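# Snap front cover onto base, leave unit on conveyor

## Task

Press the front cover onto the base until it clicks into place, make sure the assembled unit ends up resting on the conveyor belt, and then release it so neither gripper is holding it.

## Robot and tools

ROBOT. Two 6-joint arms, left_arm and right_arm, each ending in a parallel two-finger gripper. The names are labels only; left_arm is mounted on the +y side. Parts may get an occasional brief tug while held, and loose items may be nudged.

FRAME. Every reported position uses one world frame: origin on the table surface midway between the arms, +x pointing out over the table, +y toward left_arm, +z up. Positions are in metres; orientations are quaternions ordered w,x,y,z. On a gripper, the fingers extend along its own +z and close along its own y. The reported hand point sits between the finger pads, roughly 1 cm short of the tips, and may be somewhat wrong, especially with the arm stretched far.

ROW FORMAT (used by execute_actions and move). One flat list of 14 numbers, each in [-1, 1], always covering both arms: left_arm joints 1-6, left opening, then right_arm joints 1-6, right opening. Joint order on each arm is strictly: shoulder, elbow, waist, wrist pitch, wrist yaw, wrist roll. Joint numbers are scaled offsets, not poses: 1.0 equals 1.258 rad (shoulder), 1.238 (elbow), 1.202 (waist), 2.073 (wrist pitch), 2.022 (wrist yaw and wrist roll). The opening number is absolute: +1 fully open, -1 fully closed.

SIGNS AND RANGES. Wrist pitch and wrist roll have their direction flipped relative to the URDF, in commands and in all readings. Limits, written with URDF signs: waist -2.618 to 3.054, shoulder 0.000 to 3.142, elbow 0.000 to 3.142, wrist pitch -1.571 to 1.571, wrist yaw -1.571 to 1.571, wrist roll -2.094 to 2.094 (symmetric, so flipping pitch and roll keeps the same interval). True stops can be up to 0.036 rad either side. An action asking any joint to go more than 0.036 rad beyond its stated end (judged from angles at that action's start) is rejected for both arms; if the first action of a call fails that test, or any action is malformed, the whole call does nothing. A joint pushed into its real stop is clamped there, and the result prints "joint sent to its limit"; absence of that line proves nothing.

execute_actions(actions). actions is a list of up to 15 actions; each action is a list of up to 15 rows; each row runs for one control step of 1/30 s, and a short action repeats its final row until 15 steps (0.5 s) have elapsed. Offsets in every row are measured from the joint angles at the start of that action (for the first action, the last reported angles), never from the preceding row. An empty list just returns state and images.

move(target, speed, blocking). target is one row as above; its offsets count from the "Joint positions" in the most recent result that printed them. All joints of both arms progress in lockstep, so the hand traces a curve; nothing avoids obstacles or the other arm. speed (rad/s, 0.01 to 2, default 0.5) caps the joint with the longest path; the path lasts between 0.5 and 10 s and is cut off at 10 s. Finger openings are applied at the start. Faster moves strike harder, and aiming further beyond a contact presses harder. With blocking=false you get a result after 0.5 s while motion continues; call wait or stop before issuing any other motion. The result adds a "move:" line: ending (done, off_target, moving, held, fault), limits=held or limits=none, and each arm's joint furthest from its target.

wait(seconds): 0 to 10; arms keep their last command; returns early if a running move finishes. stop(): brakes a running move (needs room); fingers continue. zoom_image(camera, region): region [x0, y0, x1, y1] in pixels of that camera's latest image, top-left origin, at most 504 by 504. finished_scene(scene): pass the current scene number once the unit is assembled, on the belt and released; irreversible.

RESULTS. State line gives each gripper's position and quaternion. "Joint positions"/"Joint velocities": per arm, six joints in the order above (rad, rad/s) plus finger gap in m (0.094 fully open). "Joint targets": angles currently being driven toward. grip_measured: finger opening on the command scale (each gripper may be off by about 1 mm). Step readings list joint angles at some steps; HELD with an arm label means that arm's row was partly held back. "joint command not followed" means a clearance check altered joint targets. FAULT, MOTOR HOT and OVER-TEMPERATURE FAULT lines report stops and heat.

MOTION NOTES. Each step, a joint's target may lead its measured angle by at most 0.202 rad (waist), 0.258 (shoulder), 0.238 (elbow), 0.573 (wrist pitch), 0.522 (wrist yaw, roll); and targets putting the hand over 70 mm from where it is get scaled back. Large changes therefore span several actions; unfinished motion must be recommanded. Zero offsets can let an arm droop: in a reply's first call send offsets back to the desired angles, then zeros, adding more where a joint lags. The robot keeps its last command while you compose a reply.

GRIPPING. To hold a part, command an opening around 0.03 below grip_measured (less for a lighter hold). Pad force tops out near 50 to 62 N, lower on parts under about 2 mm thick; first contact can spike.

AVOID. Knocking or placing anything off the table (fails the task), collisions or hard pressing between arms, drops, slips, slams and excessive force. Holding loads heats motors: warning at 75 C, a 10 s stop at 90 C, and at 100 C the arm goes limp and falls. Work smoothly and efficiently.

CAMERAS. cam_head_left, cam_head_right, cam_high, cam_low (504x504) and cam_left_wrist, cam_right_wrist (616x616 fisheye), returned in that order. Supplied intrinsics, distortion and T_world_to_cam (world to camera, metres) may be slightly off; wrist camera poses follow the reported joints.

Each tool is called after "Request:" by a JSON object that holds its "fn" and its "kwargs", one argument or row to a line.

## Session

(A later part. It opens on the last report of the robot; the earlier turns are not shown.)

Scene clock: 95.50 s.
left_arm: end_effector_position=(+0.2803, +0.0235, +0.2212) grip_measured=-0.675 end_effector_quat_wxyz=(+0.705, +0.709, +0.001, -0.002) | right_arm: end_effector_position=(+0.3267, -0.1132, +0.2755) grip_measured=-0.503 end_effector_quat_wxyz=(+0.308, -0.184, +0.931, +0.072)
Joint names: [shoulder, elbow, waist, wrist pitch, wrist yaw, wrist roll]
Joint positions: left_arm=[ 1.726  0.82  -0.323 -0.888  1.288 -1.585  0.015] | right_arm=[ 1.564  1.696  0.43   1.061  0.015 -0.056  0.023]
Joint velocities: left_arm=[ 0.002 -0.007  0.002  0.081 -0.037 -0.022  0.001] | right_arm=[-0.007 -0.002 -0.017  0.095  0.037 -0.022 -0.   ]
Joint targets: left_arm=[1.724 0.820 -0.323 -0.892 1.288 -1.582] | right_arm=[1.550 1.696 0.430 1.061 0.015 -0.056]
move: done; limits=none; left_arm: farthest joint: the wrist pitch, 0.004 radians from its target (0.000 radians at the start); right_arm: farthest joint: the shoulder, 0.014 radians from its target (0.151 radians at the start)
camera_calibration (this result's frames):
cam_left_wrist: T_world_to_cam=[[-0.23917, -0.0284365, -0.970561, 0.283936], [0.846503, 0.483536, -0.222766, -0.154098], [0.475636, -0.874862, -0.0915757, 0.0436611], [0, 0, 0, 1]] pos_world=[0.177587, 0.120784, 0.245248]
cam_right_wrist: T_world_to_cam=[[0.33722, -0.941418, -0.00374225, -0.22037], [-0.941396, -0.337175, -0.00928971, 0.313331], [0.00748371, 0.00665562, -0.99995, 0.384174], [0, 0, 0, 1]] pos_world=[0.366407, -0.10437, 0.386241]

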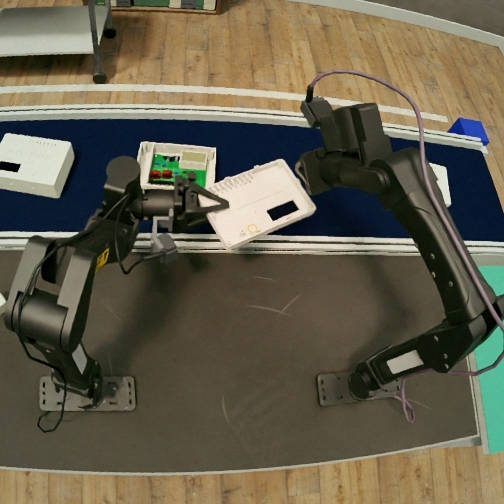

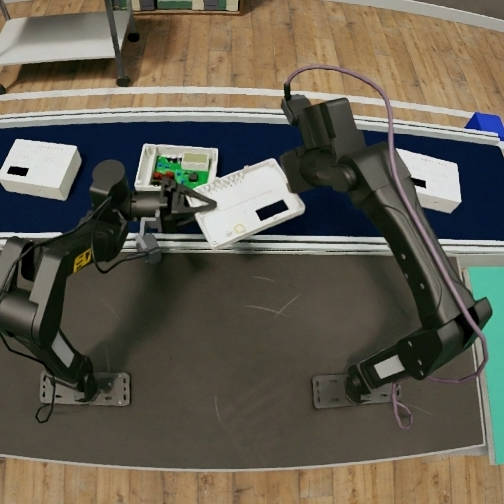

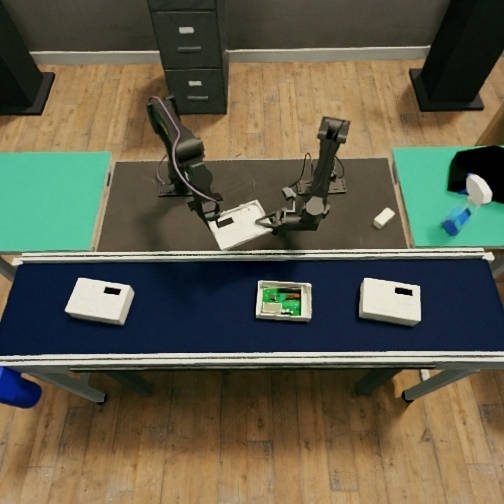

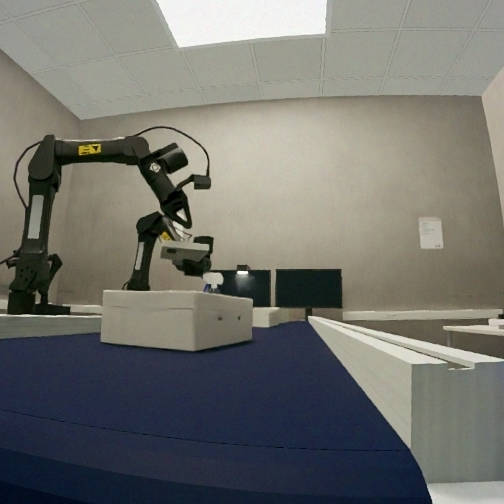

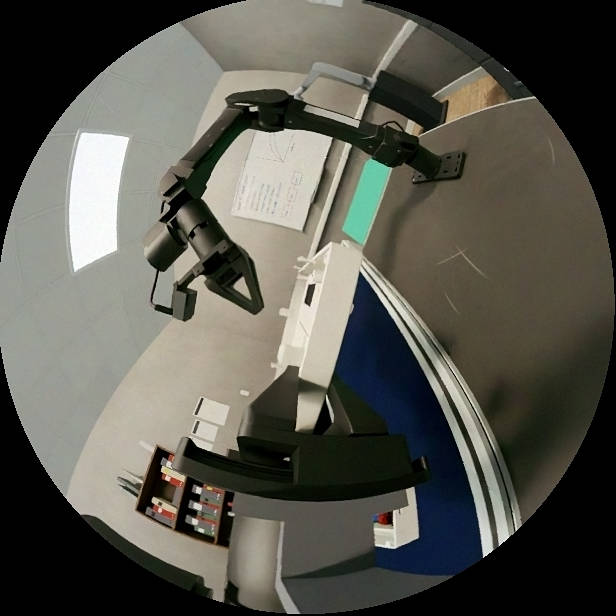

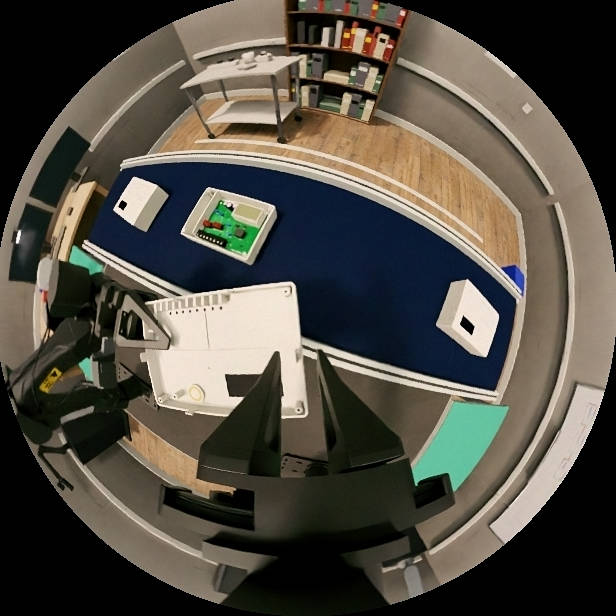

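Request:
{"fn": "move", "kwargs": {
  "target": [0,0.1,0.34,0.05,0,0.9,-0.75,0,0,-0.4,0,0,0,-1],
  "speed": 1
}}

Request:
{"fn": "move", "kwargs": {
  "target": [0.41,0.22,0,-0.135,0,0.67,-0.75,0,0,0,0,0,0,-1],
  "speed": 0.8
}}

Scene clock: 105.47 s.
left_arm: end_effector_position=(+0.3739, +0.1706, +0.2378) grip_measured=-0.683 end_effector_quat_wxyz=(+0.529, +0.309, +0.640, -0.464) | right_arm: end_effector_position=(+0.3660, -0.2975, +0.2755) grip_measured=-0.991 end_effector_quat_wxyz=(+0.316, +0.040, +0.948, -0.002)
Joint names: [shoulder, elbow, waist, wrist pitch, wrist yaw, wrist roll]
Joint positions: left_arm=[ 1.726  0.912  0.079 -0.776  1.288  0.233  0.015] | right_arm=[ 1.564  1.696 -0.043  1.061  0.015 -0.056  0.   ]
Joint velocities: left_arm=[-0.002 -0.002 -0.007  0.037 -0.051  0.022 -0.   ] | right_arm=[-0.027  0.002 -0.007  0.022  0.007  0.066 -0.001]
Joint targets: left_arm=[1.726 0.943 0.085 -0.784 1.288 0.235] | right_arm=[1.564 1.696 -0.051 1.061 0.015 -0.056]
move: off_target (left_arm); limits=none; left_arm: farthest joint: the elbow, 0.032 radians from its target (0.124 radians at the start); right_arm: farthest joint: the waist, 0.007 radians from its target (0.481 radians at the start)
camera_calibration (this result's frames):
cam_left_wrist: T_world_to_cam=[[-0.788789, -0.377058, 0.485427, 0.245388], [-0.59678, 0.280672, -0.751716, 0.399252], [0.147195, -0.882638, -0.446412, 0.337808], [0, 0, 0, 1]] pos_world=[0.382101, 0.278628, 0.331808]
cam_right_wrist: T_world_to_cam=[[-0.129084, -0.991627, -0.00374225, -0.251437], [-0.991586, 0.129114, -0.00928971, 0.445205], [0.0096951, 0.00251161, -0.99995, 0.383065], [0, 0, 0, 1]] pos_world=[0.405289, -0.307776, 0.386241]

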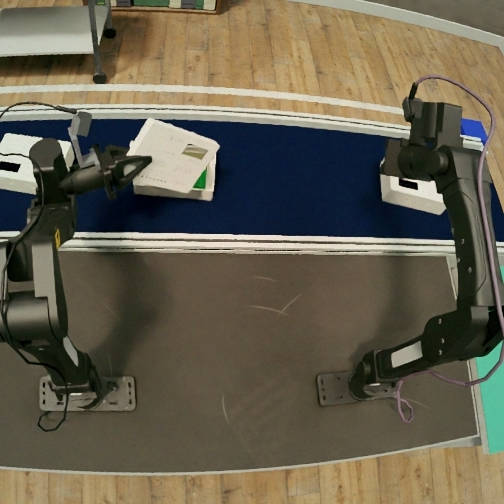

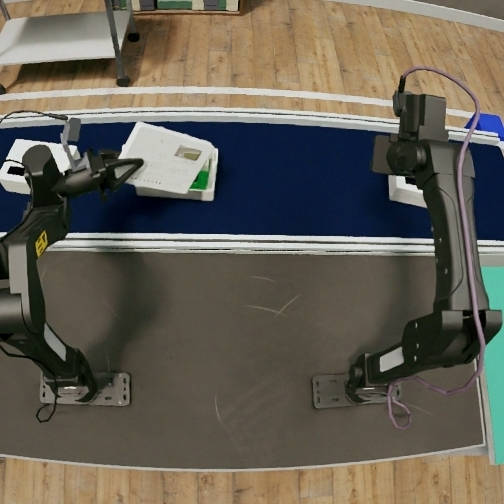

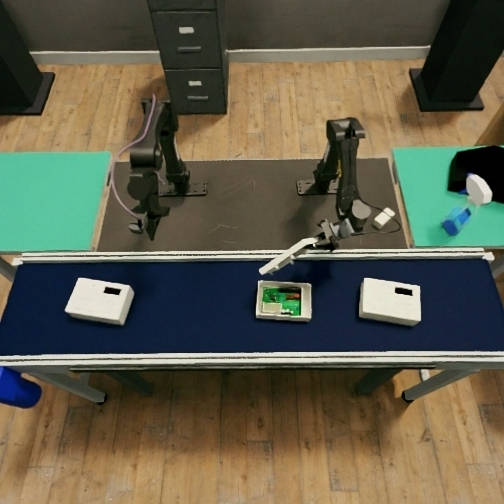

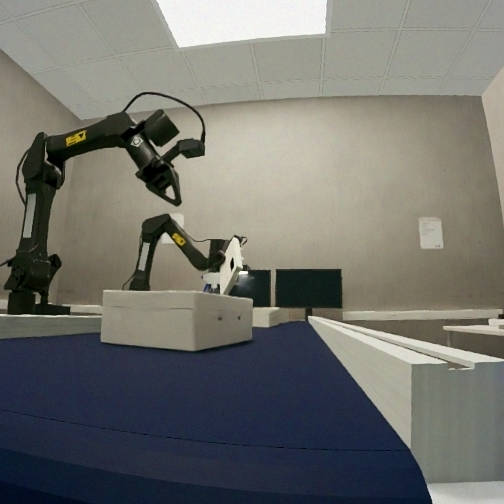

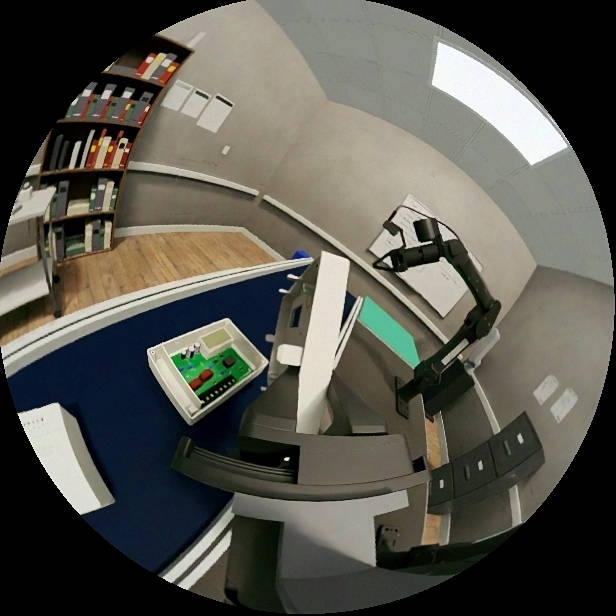

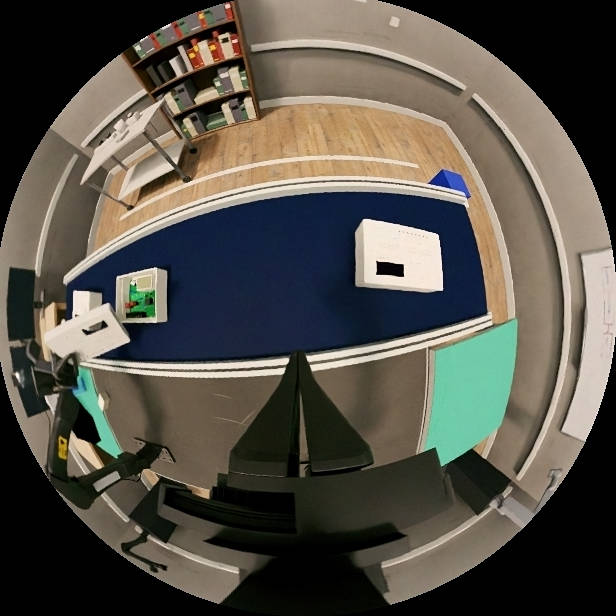

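Scene clock: 108.03 s.
left_arm: end_effector_position=(+0.4513, +0.1798, +0.1222) grip_measured=-0.684 end_effector_quat_wxyz=(+0.106, -0.176, +0.693, -0.691) | right_arm: end_effector_position=(+0.3660, -0.2975, +0.2755) grip_measured=-0.991 end_effector_quat_wxyz=(+0.316, +0.040, +0.948, -0.002)
Joint names: [shoulder, elbow, waist, wrist pitch, wrist yaw, wrist roll]
Joint positions: left_arm=[ 2.254  1.152  0.079 -1.021  1.288  1.588  0.015] | right_arm=[ 1.564  1.696 -0.043  1.061  0.015 -0.056  0.   ]
Joint velocities: left_arm=[-0.002  0.012 -0.002 -0.037  0.051 -0.007  0.   ] | right_arm=[-0.007  0.022 -0.007  0.037 -0.022 -0.037  0.001]
Joint targets: left_arm=[2.242 1.184 0.079 -1.056 1.288 1.588] | right_arm=[1.564 1.696 -0.043 1.061 0.015 -0.056]
move: off_target (left_arm); limits=none; left_arm: farthest joint: the wrist pitch, 0.035 radians from its target (0.280 radians at the start); right_arm: farthest joint: the waist, 0.000 radians from its target (0.000 radians at the start)
camera_calibration (this result's frames):
cam_left_wrist: T_world_to_cam=[[0.321918, 0.076368, 0.943682, -0.272725], [-0.942727, 0.117839, 0.312056, 0.411367], [-0.0873718, -0.990092, 0.109929, 0.340187], [0, 0, 0, 1]] pos_world=[0.505325, 0.309168, 0.0915994]
cam_right_wrist: T_world_to_cam=[[-0.129084, -0.991627, -0.00374225, -0.251437], [-0.991586, 0.129114, -0.00928971, 0.445205], [0.0096951, 0.00251161, -0.99995, 0.383065], [0, 0, 0, 1]] pos_world=[0.405289, -0.307776, 0.386241]

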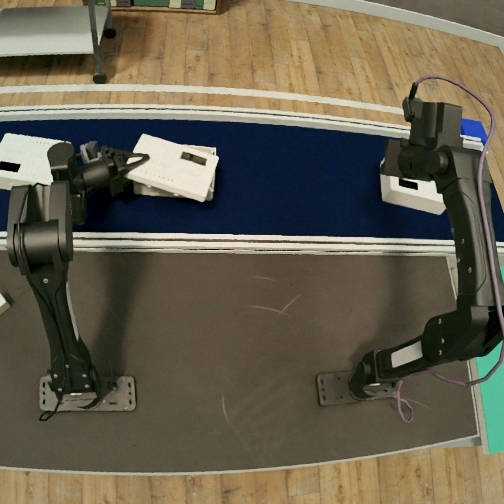

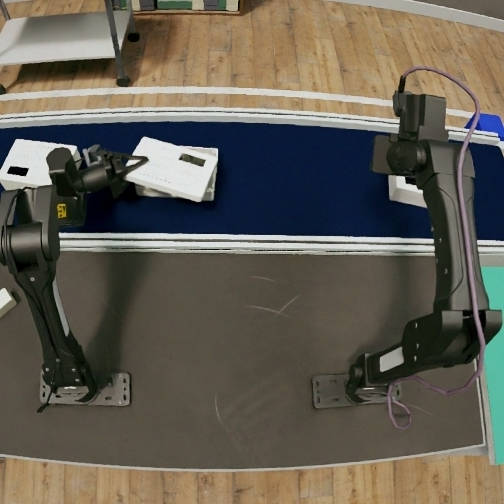

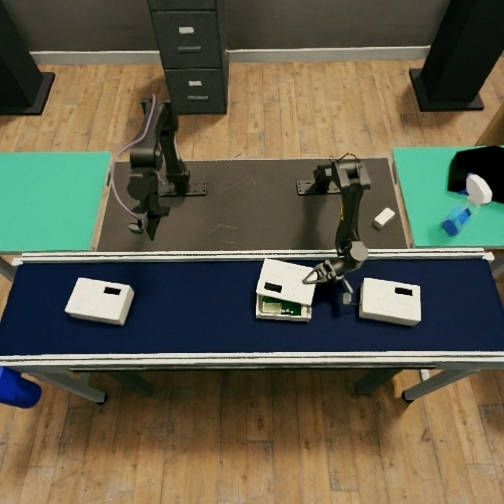

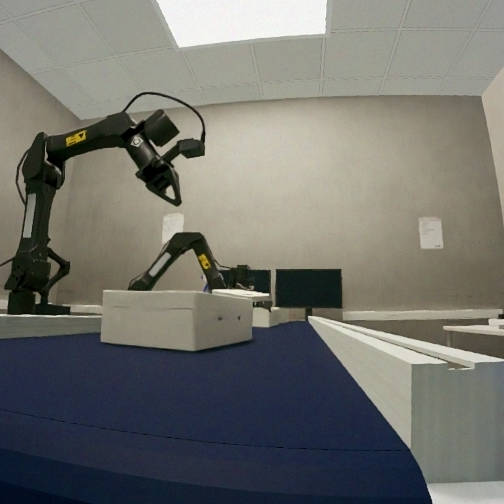

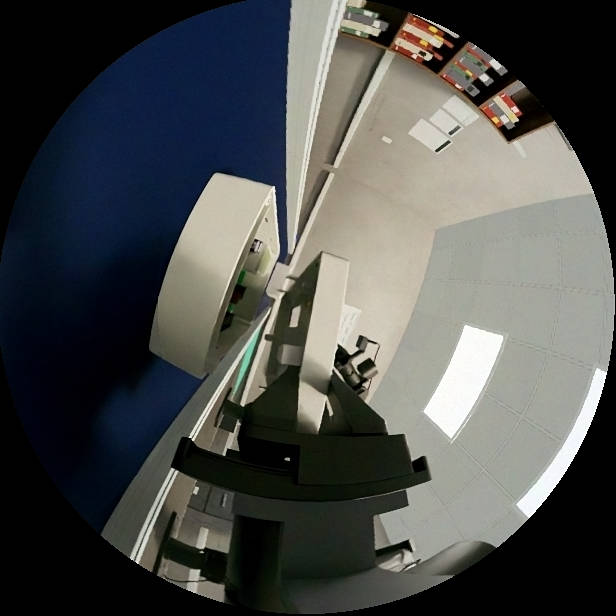

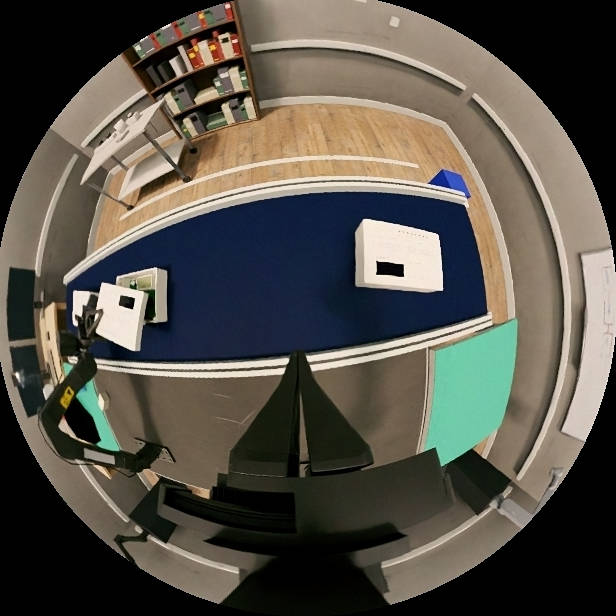

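Request:
{"fn": "move", "kwargs": {
  "target": [-0.01,0,-0.03,-0.03,-0.115,-0.02,-0.75,0,0,0.2,0,0,0,-1],
  "speed": 0.3
}}

Request:
{"fn": "zoom_image", "kwargs": {
  "camera": "cam_high",
  "region": [230, 240, 380, 340]
}}

Request:
{"fn": "zoom_image", "kwargs": {
  "camera": "cam_head_left",
  "region": [90, 120, 240, 220]
}}

Scene clock: 115.33 s.
left_arm: end_effector_position=(+0.4834, +0.1852, +0.1225) grip_measured=-0.684 end_effector_quat_wxyz=(+0.192, -0.225, +0.681, -0.670) | right_arm: end_effector_position=(+0.3575, -0.2037, +0.2755) grip_measured=-0.991 end_effector_quat_wxyz=(+0.314, -0.072, +0.946, +0.035)
Joint names: [shoulder, elbow, waist, wrist pitch, wrist yaw, wrist roll]
Joint positions: left_arm=[ 2.254  1.152  0.052 -1.042  1.064  1.558  0.015] | right_arm=[ 1.564  1.696  0.192  1.061  0.015 -0.056  0.   ]
Joint velocities: left_arm=[-0.022 -0.007 -0.007 -0.051 -0.037 -0.022  0.   ] | right_arm=[ 0.002  0.002 -0.017  0.037  0.007  0.022  0.   ]
Joint targets: left_arm=[2.241 1.152 0.043 -1.083 1.055 1.547] | right_arm=[1.564 1.696 0.197 1.061 0.015 -0.056]
move: off_target (left_arm); limits=none; left_arm: farthest joint: the wrist pitch, 0.041 radians from its target (0.062 radians at the start); right_arm: farthest joint: the waist, 0.006 radians from its target (0.241 radians at the start)
camera_calibration (this result's frames):
cam_left_wrist: T_world_to_cam=[[0.260158, 0.102315, 0.96013, -0.260762], [-0.960098, -0.0782596, 0.268489, 0.49093], [0.10261, -0.991669, 0.0778723, 0.260604], [0, 0, 0, 1]] pos_world=[0.51244, 0.323533, 0.0982624]
cam_right_wrist: T_world_to_cam=[[0.105346, -0.994429, -0.00374225, -0.243857], [-0.994396, -0.105308, -0.00928971, 0.377904], [0.00884386, 0.00469992, -0.99995, 0.383662], [0, 0, 0, 1]] pos_world=[0.398083, -0.204506, 0.386241]

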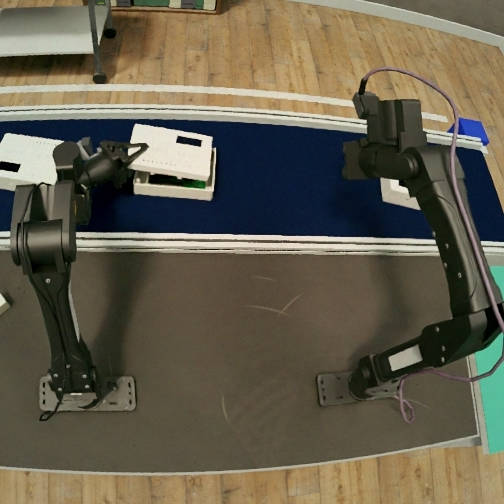

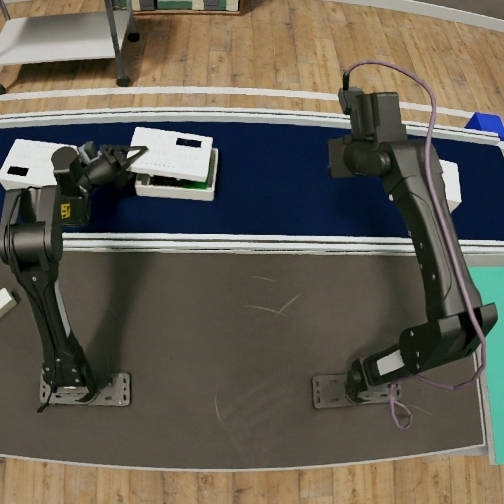

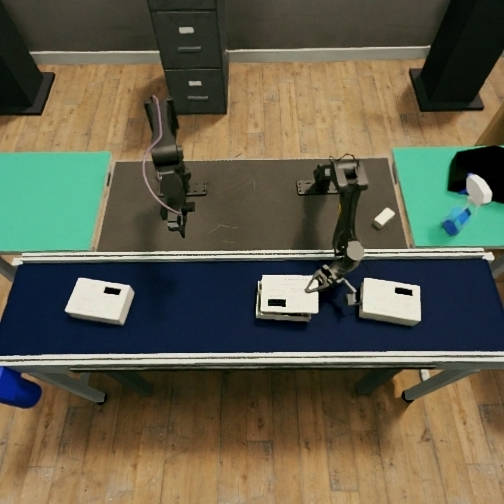

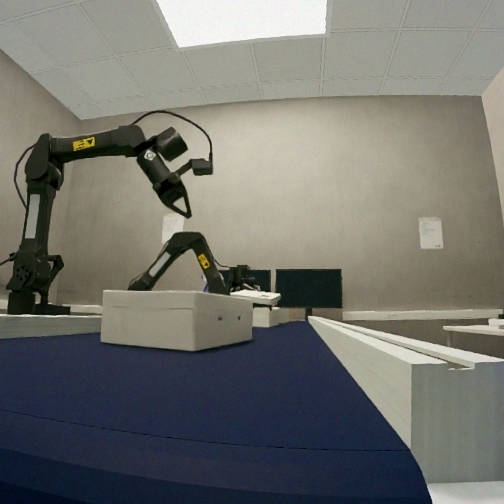

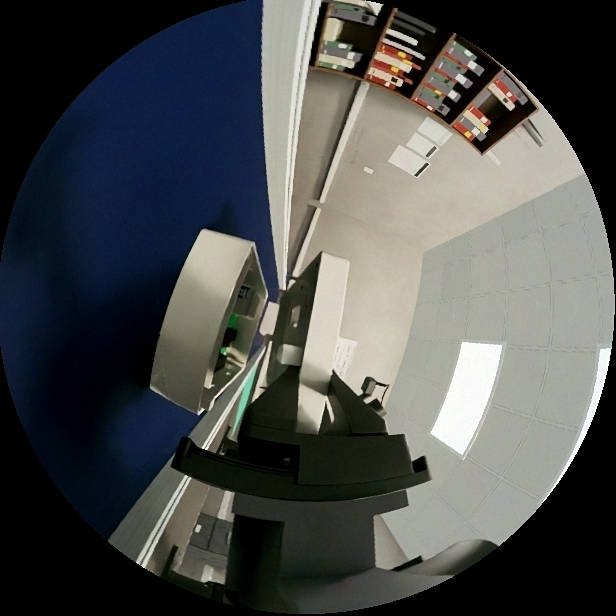

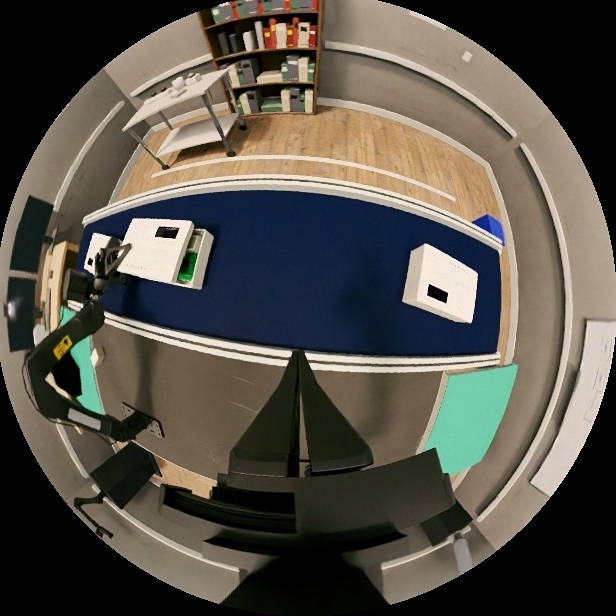

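Region (230, 240, 380, 340) of cam_high's 504x504 image, scaled by 3.360, with more detail than that image has.

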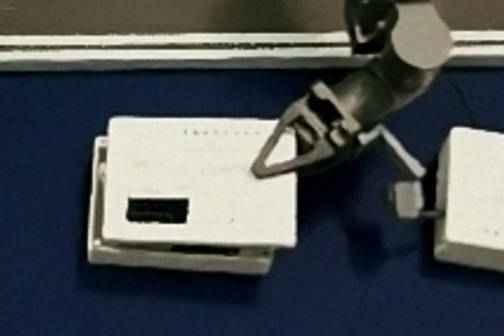

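Region (90, 120, 240, 220) of cam_head_left's 504x504 image, scaled by 3.360, with more detail than that image has.

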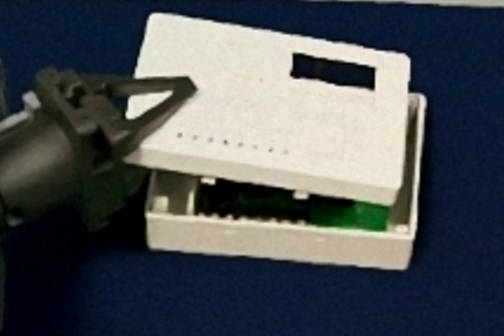

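Request:
{"fn": "move", "kwargs": {
  "target": [0.045,0,-0.03,-0.05,-0.016,-0.05,-0.75,0,0,0,0,0,0,-1],
  "speed": 0.15
}}

Request:
{"fn": "zoom_image", "kwargs": {
  "camera": "cam_high",
  "region": [230, 240, 380, 340]
}}

Request:
{"fn": "zoom_image", "kwargs": {
  "camera": "cam_head_left",
  "region": [90, 120, 240, 220]
}}

Request:
{"fn": "zoom_image", "kwargs": {
  "camera": "cam_low",
  "region": [210, 270, 300, 335]
}}

Scene clock: 122.80 s.
left_arm: end_effector_position=(+0.4831, +0.1733, +0.1029) grip_measured=-0.684 end_effector_quat_wxyz=(+0.220, -0.189, +0.691, -0.662) | right_arm: end_effector_position=(+0.3575, -0.2037, +0.2755) grip_measured=-0.991 end_effector_quat_wxyz=(+0.314, -0.072, +0.946, +0.035)
Joint names: [shoulder, elbow, waist, wrist pitch, wrist yaw, wrist roll]
Joint positions: left_arm=[ 2.315  1.152  0.026 -1.109  1.047  1.469  0.015] | right_arm=[ 1.564  1.696  0.192  1.061  0.015 -0.056  0.   ]
Joint velocities: left_arm=[ 0.007 -0.012  0.007 -0.007 -0.007  0.022  0.   ] | right_arm=[ 0.002 -0.007 -0.032  0.066 -0.037  0.007 -0.001]
Joint targets: left_arm=[2.311 1.152 0.016 -1.146 1.031 1.457] | right_arm=[1.564 1.696 0.192 1.061 0.015 -0.056]
move: off_target (left_arm); limits=none; left_arm: farthest joint: the wrist pitch, 0.037 radians from its target (0.104 radians at the start); right_arm: farthest joint: the waist, 0.000 radians from its target (0.000 radians at the start)
camera_calibration (this result's frames):
cam_left_wrist: T_world_to_cam=[[0.185019, 0.0504836, 0.981437, -0.197535], [-0.978946, -0.078146, 0.188569, 0.512307], [0.0862151, -0.995663, 0.0349623, 0.263469], [0, 0, 0, 1]] pos_world=[0.515353, 0.312333, 0.088052]
cam_right_wrist: T_world_to_cam=[[0.105346, -0.994429, -0.00374225, -0.243857], [-0.994396, -0.105308, -0.00928971, 0.377904], [0.00884386, 0.00469992, -0.99995, 0.383662], [0, 0, 0, 1]] pos_world=[0.398083, -0.204506, 0.386241]

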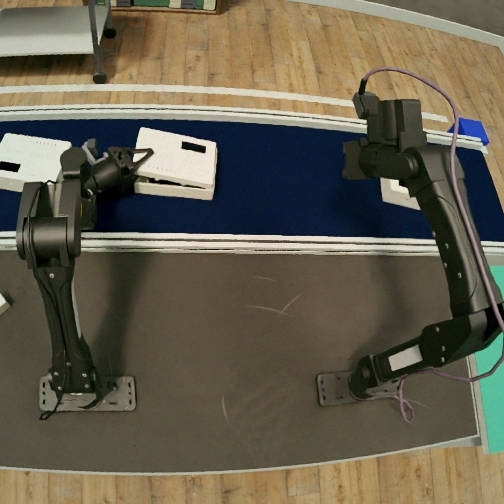

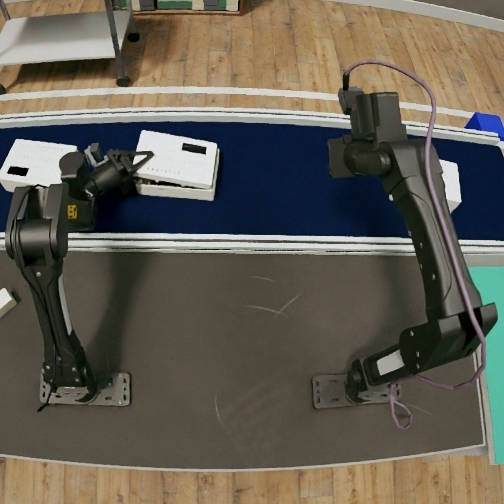

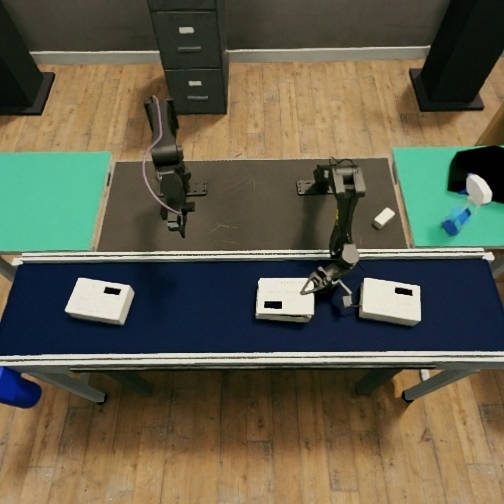

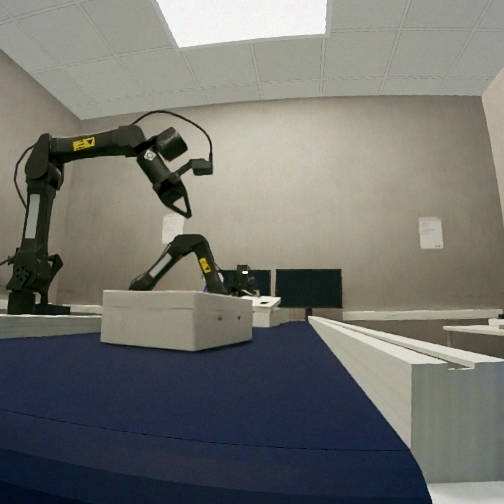

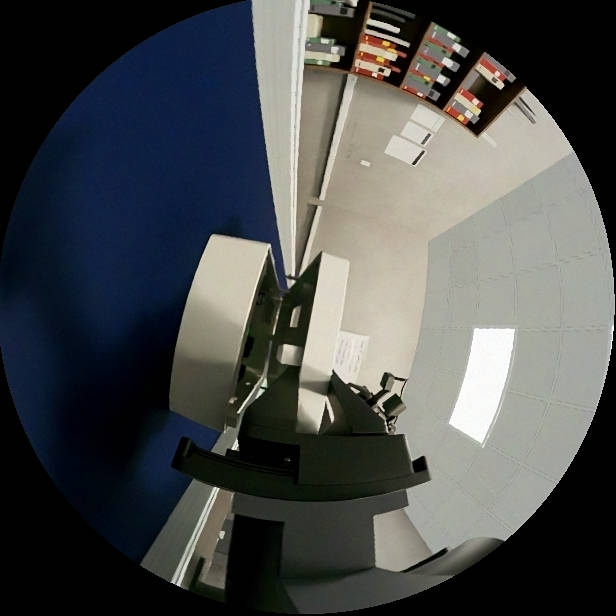

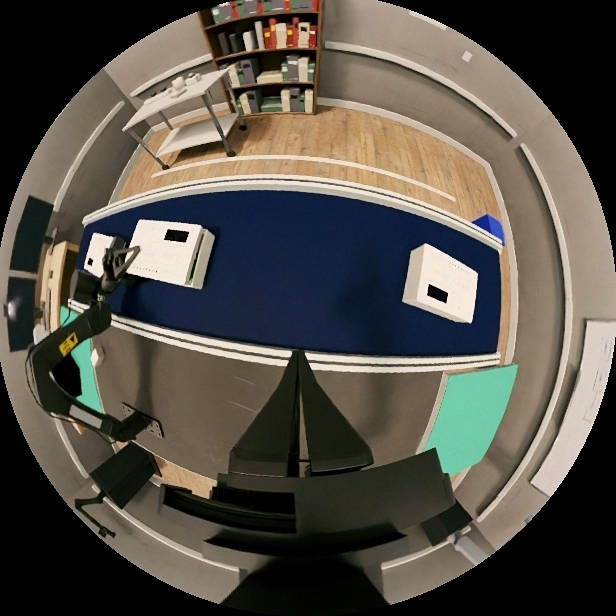

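Region (230, 240, 380, 340) of cam_high's 504x504 image, scaled by 3.360, with more detail than that image has.

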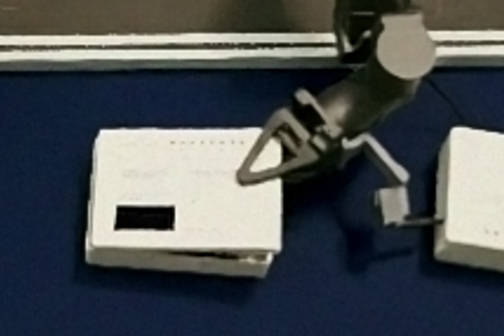

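Region (90, 120, 240, 220) of cam_head_left's 504x504 image, scaled by 3.360, with more detail than that image has.

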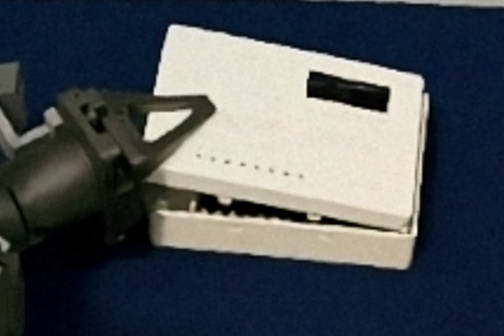

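Region (210, 270, 300, 335) of cam_low's 504x504 image, scaled by 5.600, with more detail than that image has.

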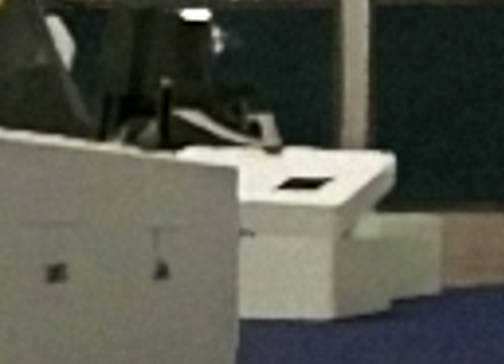

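Request:
{"fn": "move", "kwargs": {
  "target": [0,0,-0.017,-0.018,-0.008,0,-0.75,0.615,0.295,0.32,-0.218,0,0,-1],
  "speed": 0.7
}}

Request:
{"fn": "zoom_image", "kwargs": {
  "camera": "cam_high",
  "region": [230, 240, 380, 340]
}}

Scene clock: 132.13 s.
left_arm: end_effector_position=(+0.4830, +0.1686, +0.1022) grip_measured=-0.684 end_effector_quat_wxyz=(+0.220, -0.188, +0.691, -0.662) | right_arm: end_effector_position=(+0.4666, +0.0554, +0.0960) grip_measured=-0.992 end_effector_quat_wxyz=(+0.308, -0.252, +0.912, +0.097)
Joint names: [shoulder, elbow, waist, wrist pitch, wrist yaw, wrist roll]
Joint positions: left_arm=[ 2.319  1.152  0.015 -1.116  1.039  1.471  0.015] | right_arm=[ 2.343  2.044  0.58   0.615  0.016 -0.056  0.   ]
Joint velocities: left_arm=[-0.002 -0.002 -0.002  0.095  0.022 -0.007 -0.   ] | right_arm=[-0.007 -0.017 -0.002  0.022 -0.051  0.037  0.   ]
Joint targets: left_arm=[2.315 1.152 0.005 -1.146 1.031 1.469] | right_arm=[2.337 2.062 0.576 0.609 0.015 -0.056]
move: off_target (left_arm); limits=none; left_arm: farthest joint: the wrist pitch, 0.031 radians from its target (0.038 radians at the start); right_arm: farthest joint: the elbow, 0.017 radians from its target (0.365 radians at the start)
camera_calibration (this result's frames):
cam_left_wrist: T_world_to_cam=[[0.183352, 0.0504693, 0.981751, -0.195868], [-0.979459, -0.0758665, 0.186824, 0.512048], [0.0839109, -0.99584, 0.0355224, 0.259887], [0, 0, 0, 1]] pos_world=[0.515636, 0.307538, 0.0873984]
cam_right_wrist: T_world_to_cam=[[0.474028, -0.880497, -0.00468287, -0.17659], [-0.880311, -0.473801, -0.0237658, 0.480643], [0.018707, 0.015388, -0.999707, 0.196741], [0, 0, 0, 1]] pos_world=[0.503143, 0.0692152, 0.207279]

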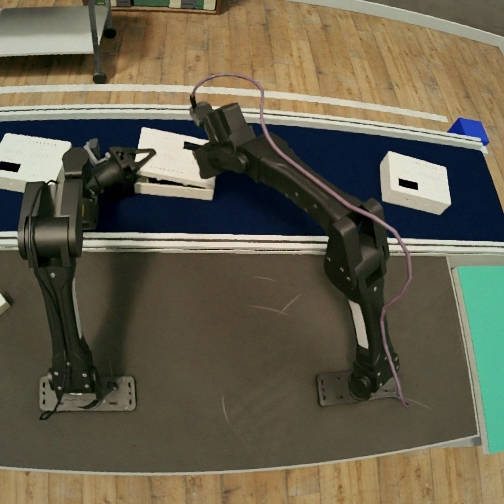

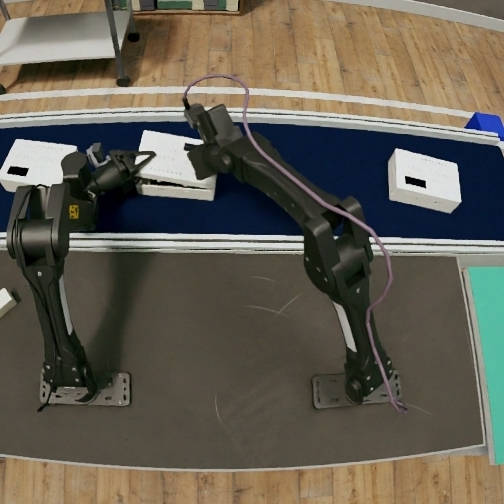

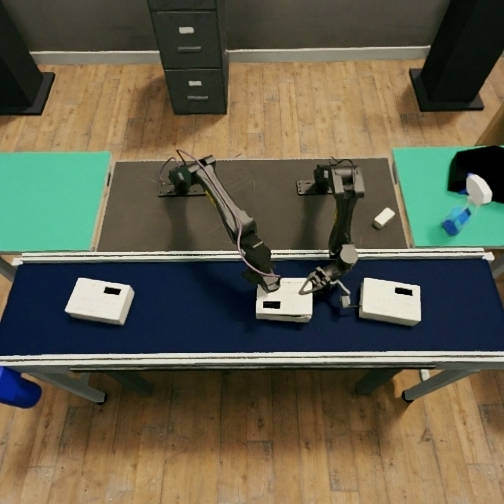

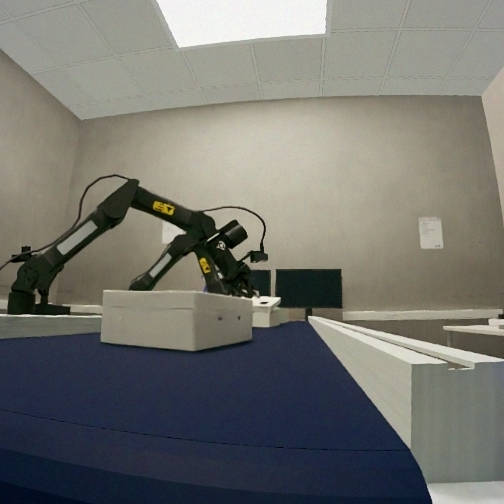

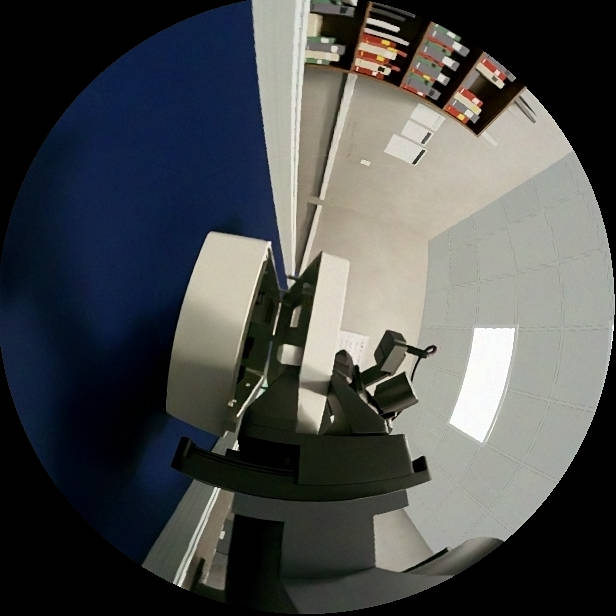

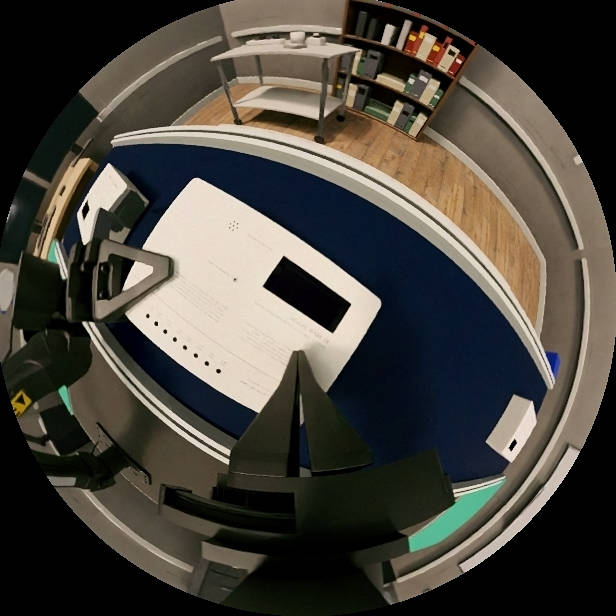

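Region (230, 240, 380, 340) of cam_high's 504x504 image, scaled by 3.360, with more detail than that image has.

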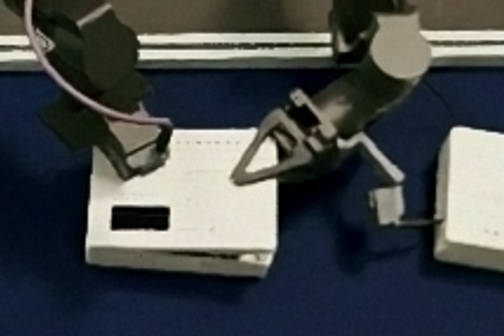

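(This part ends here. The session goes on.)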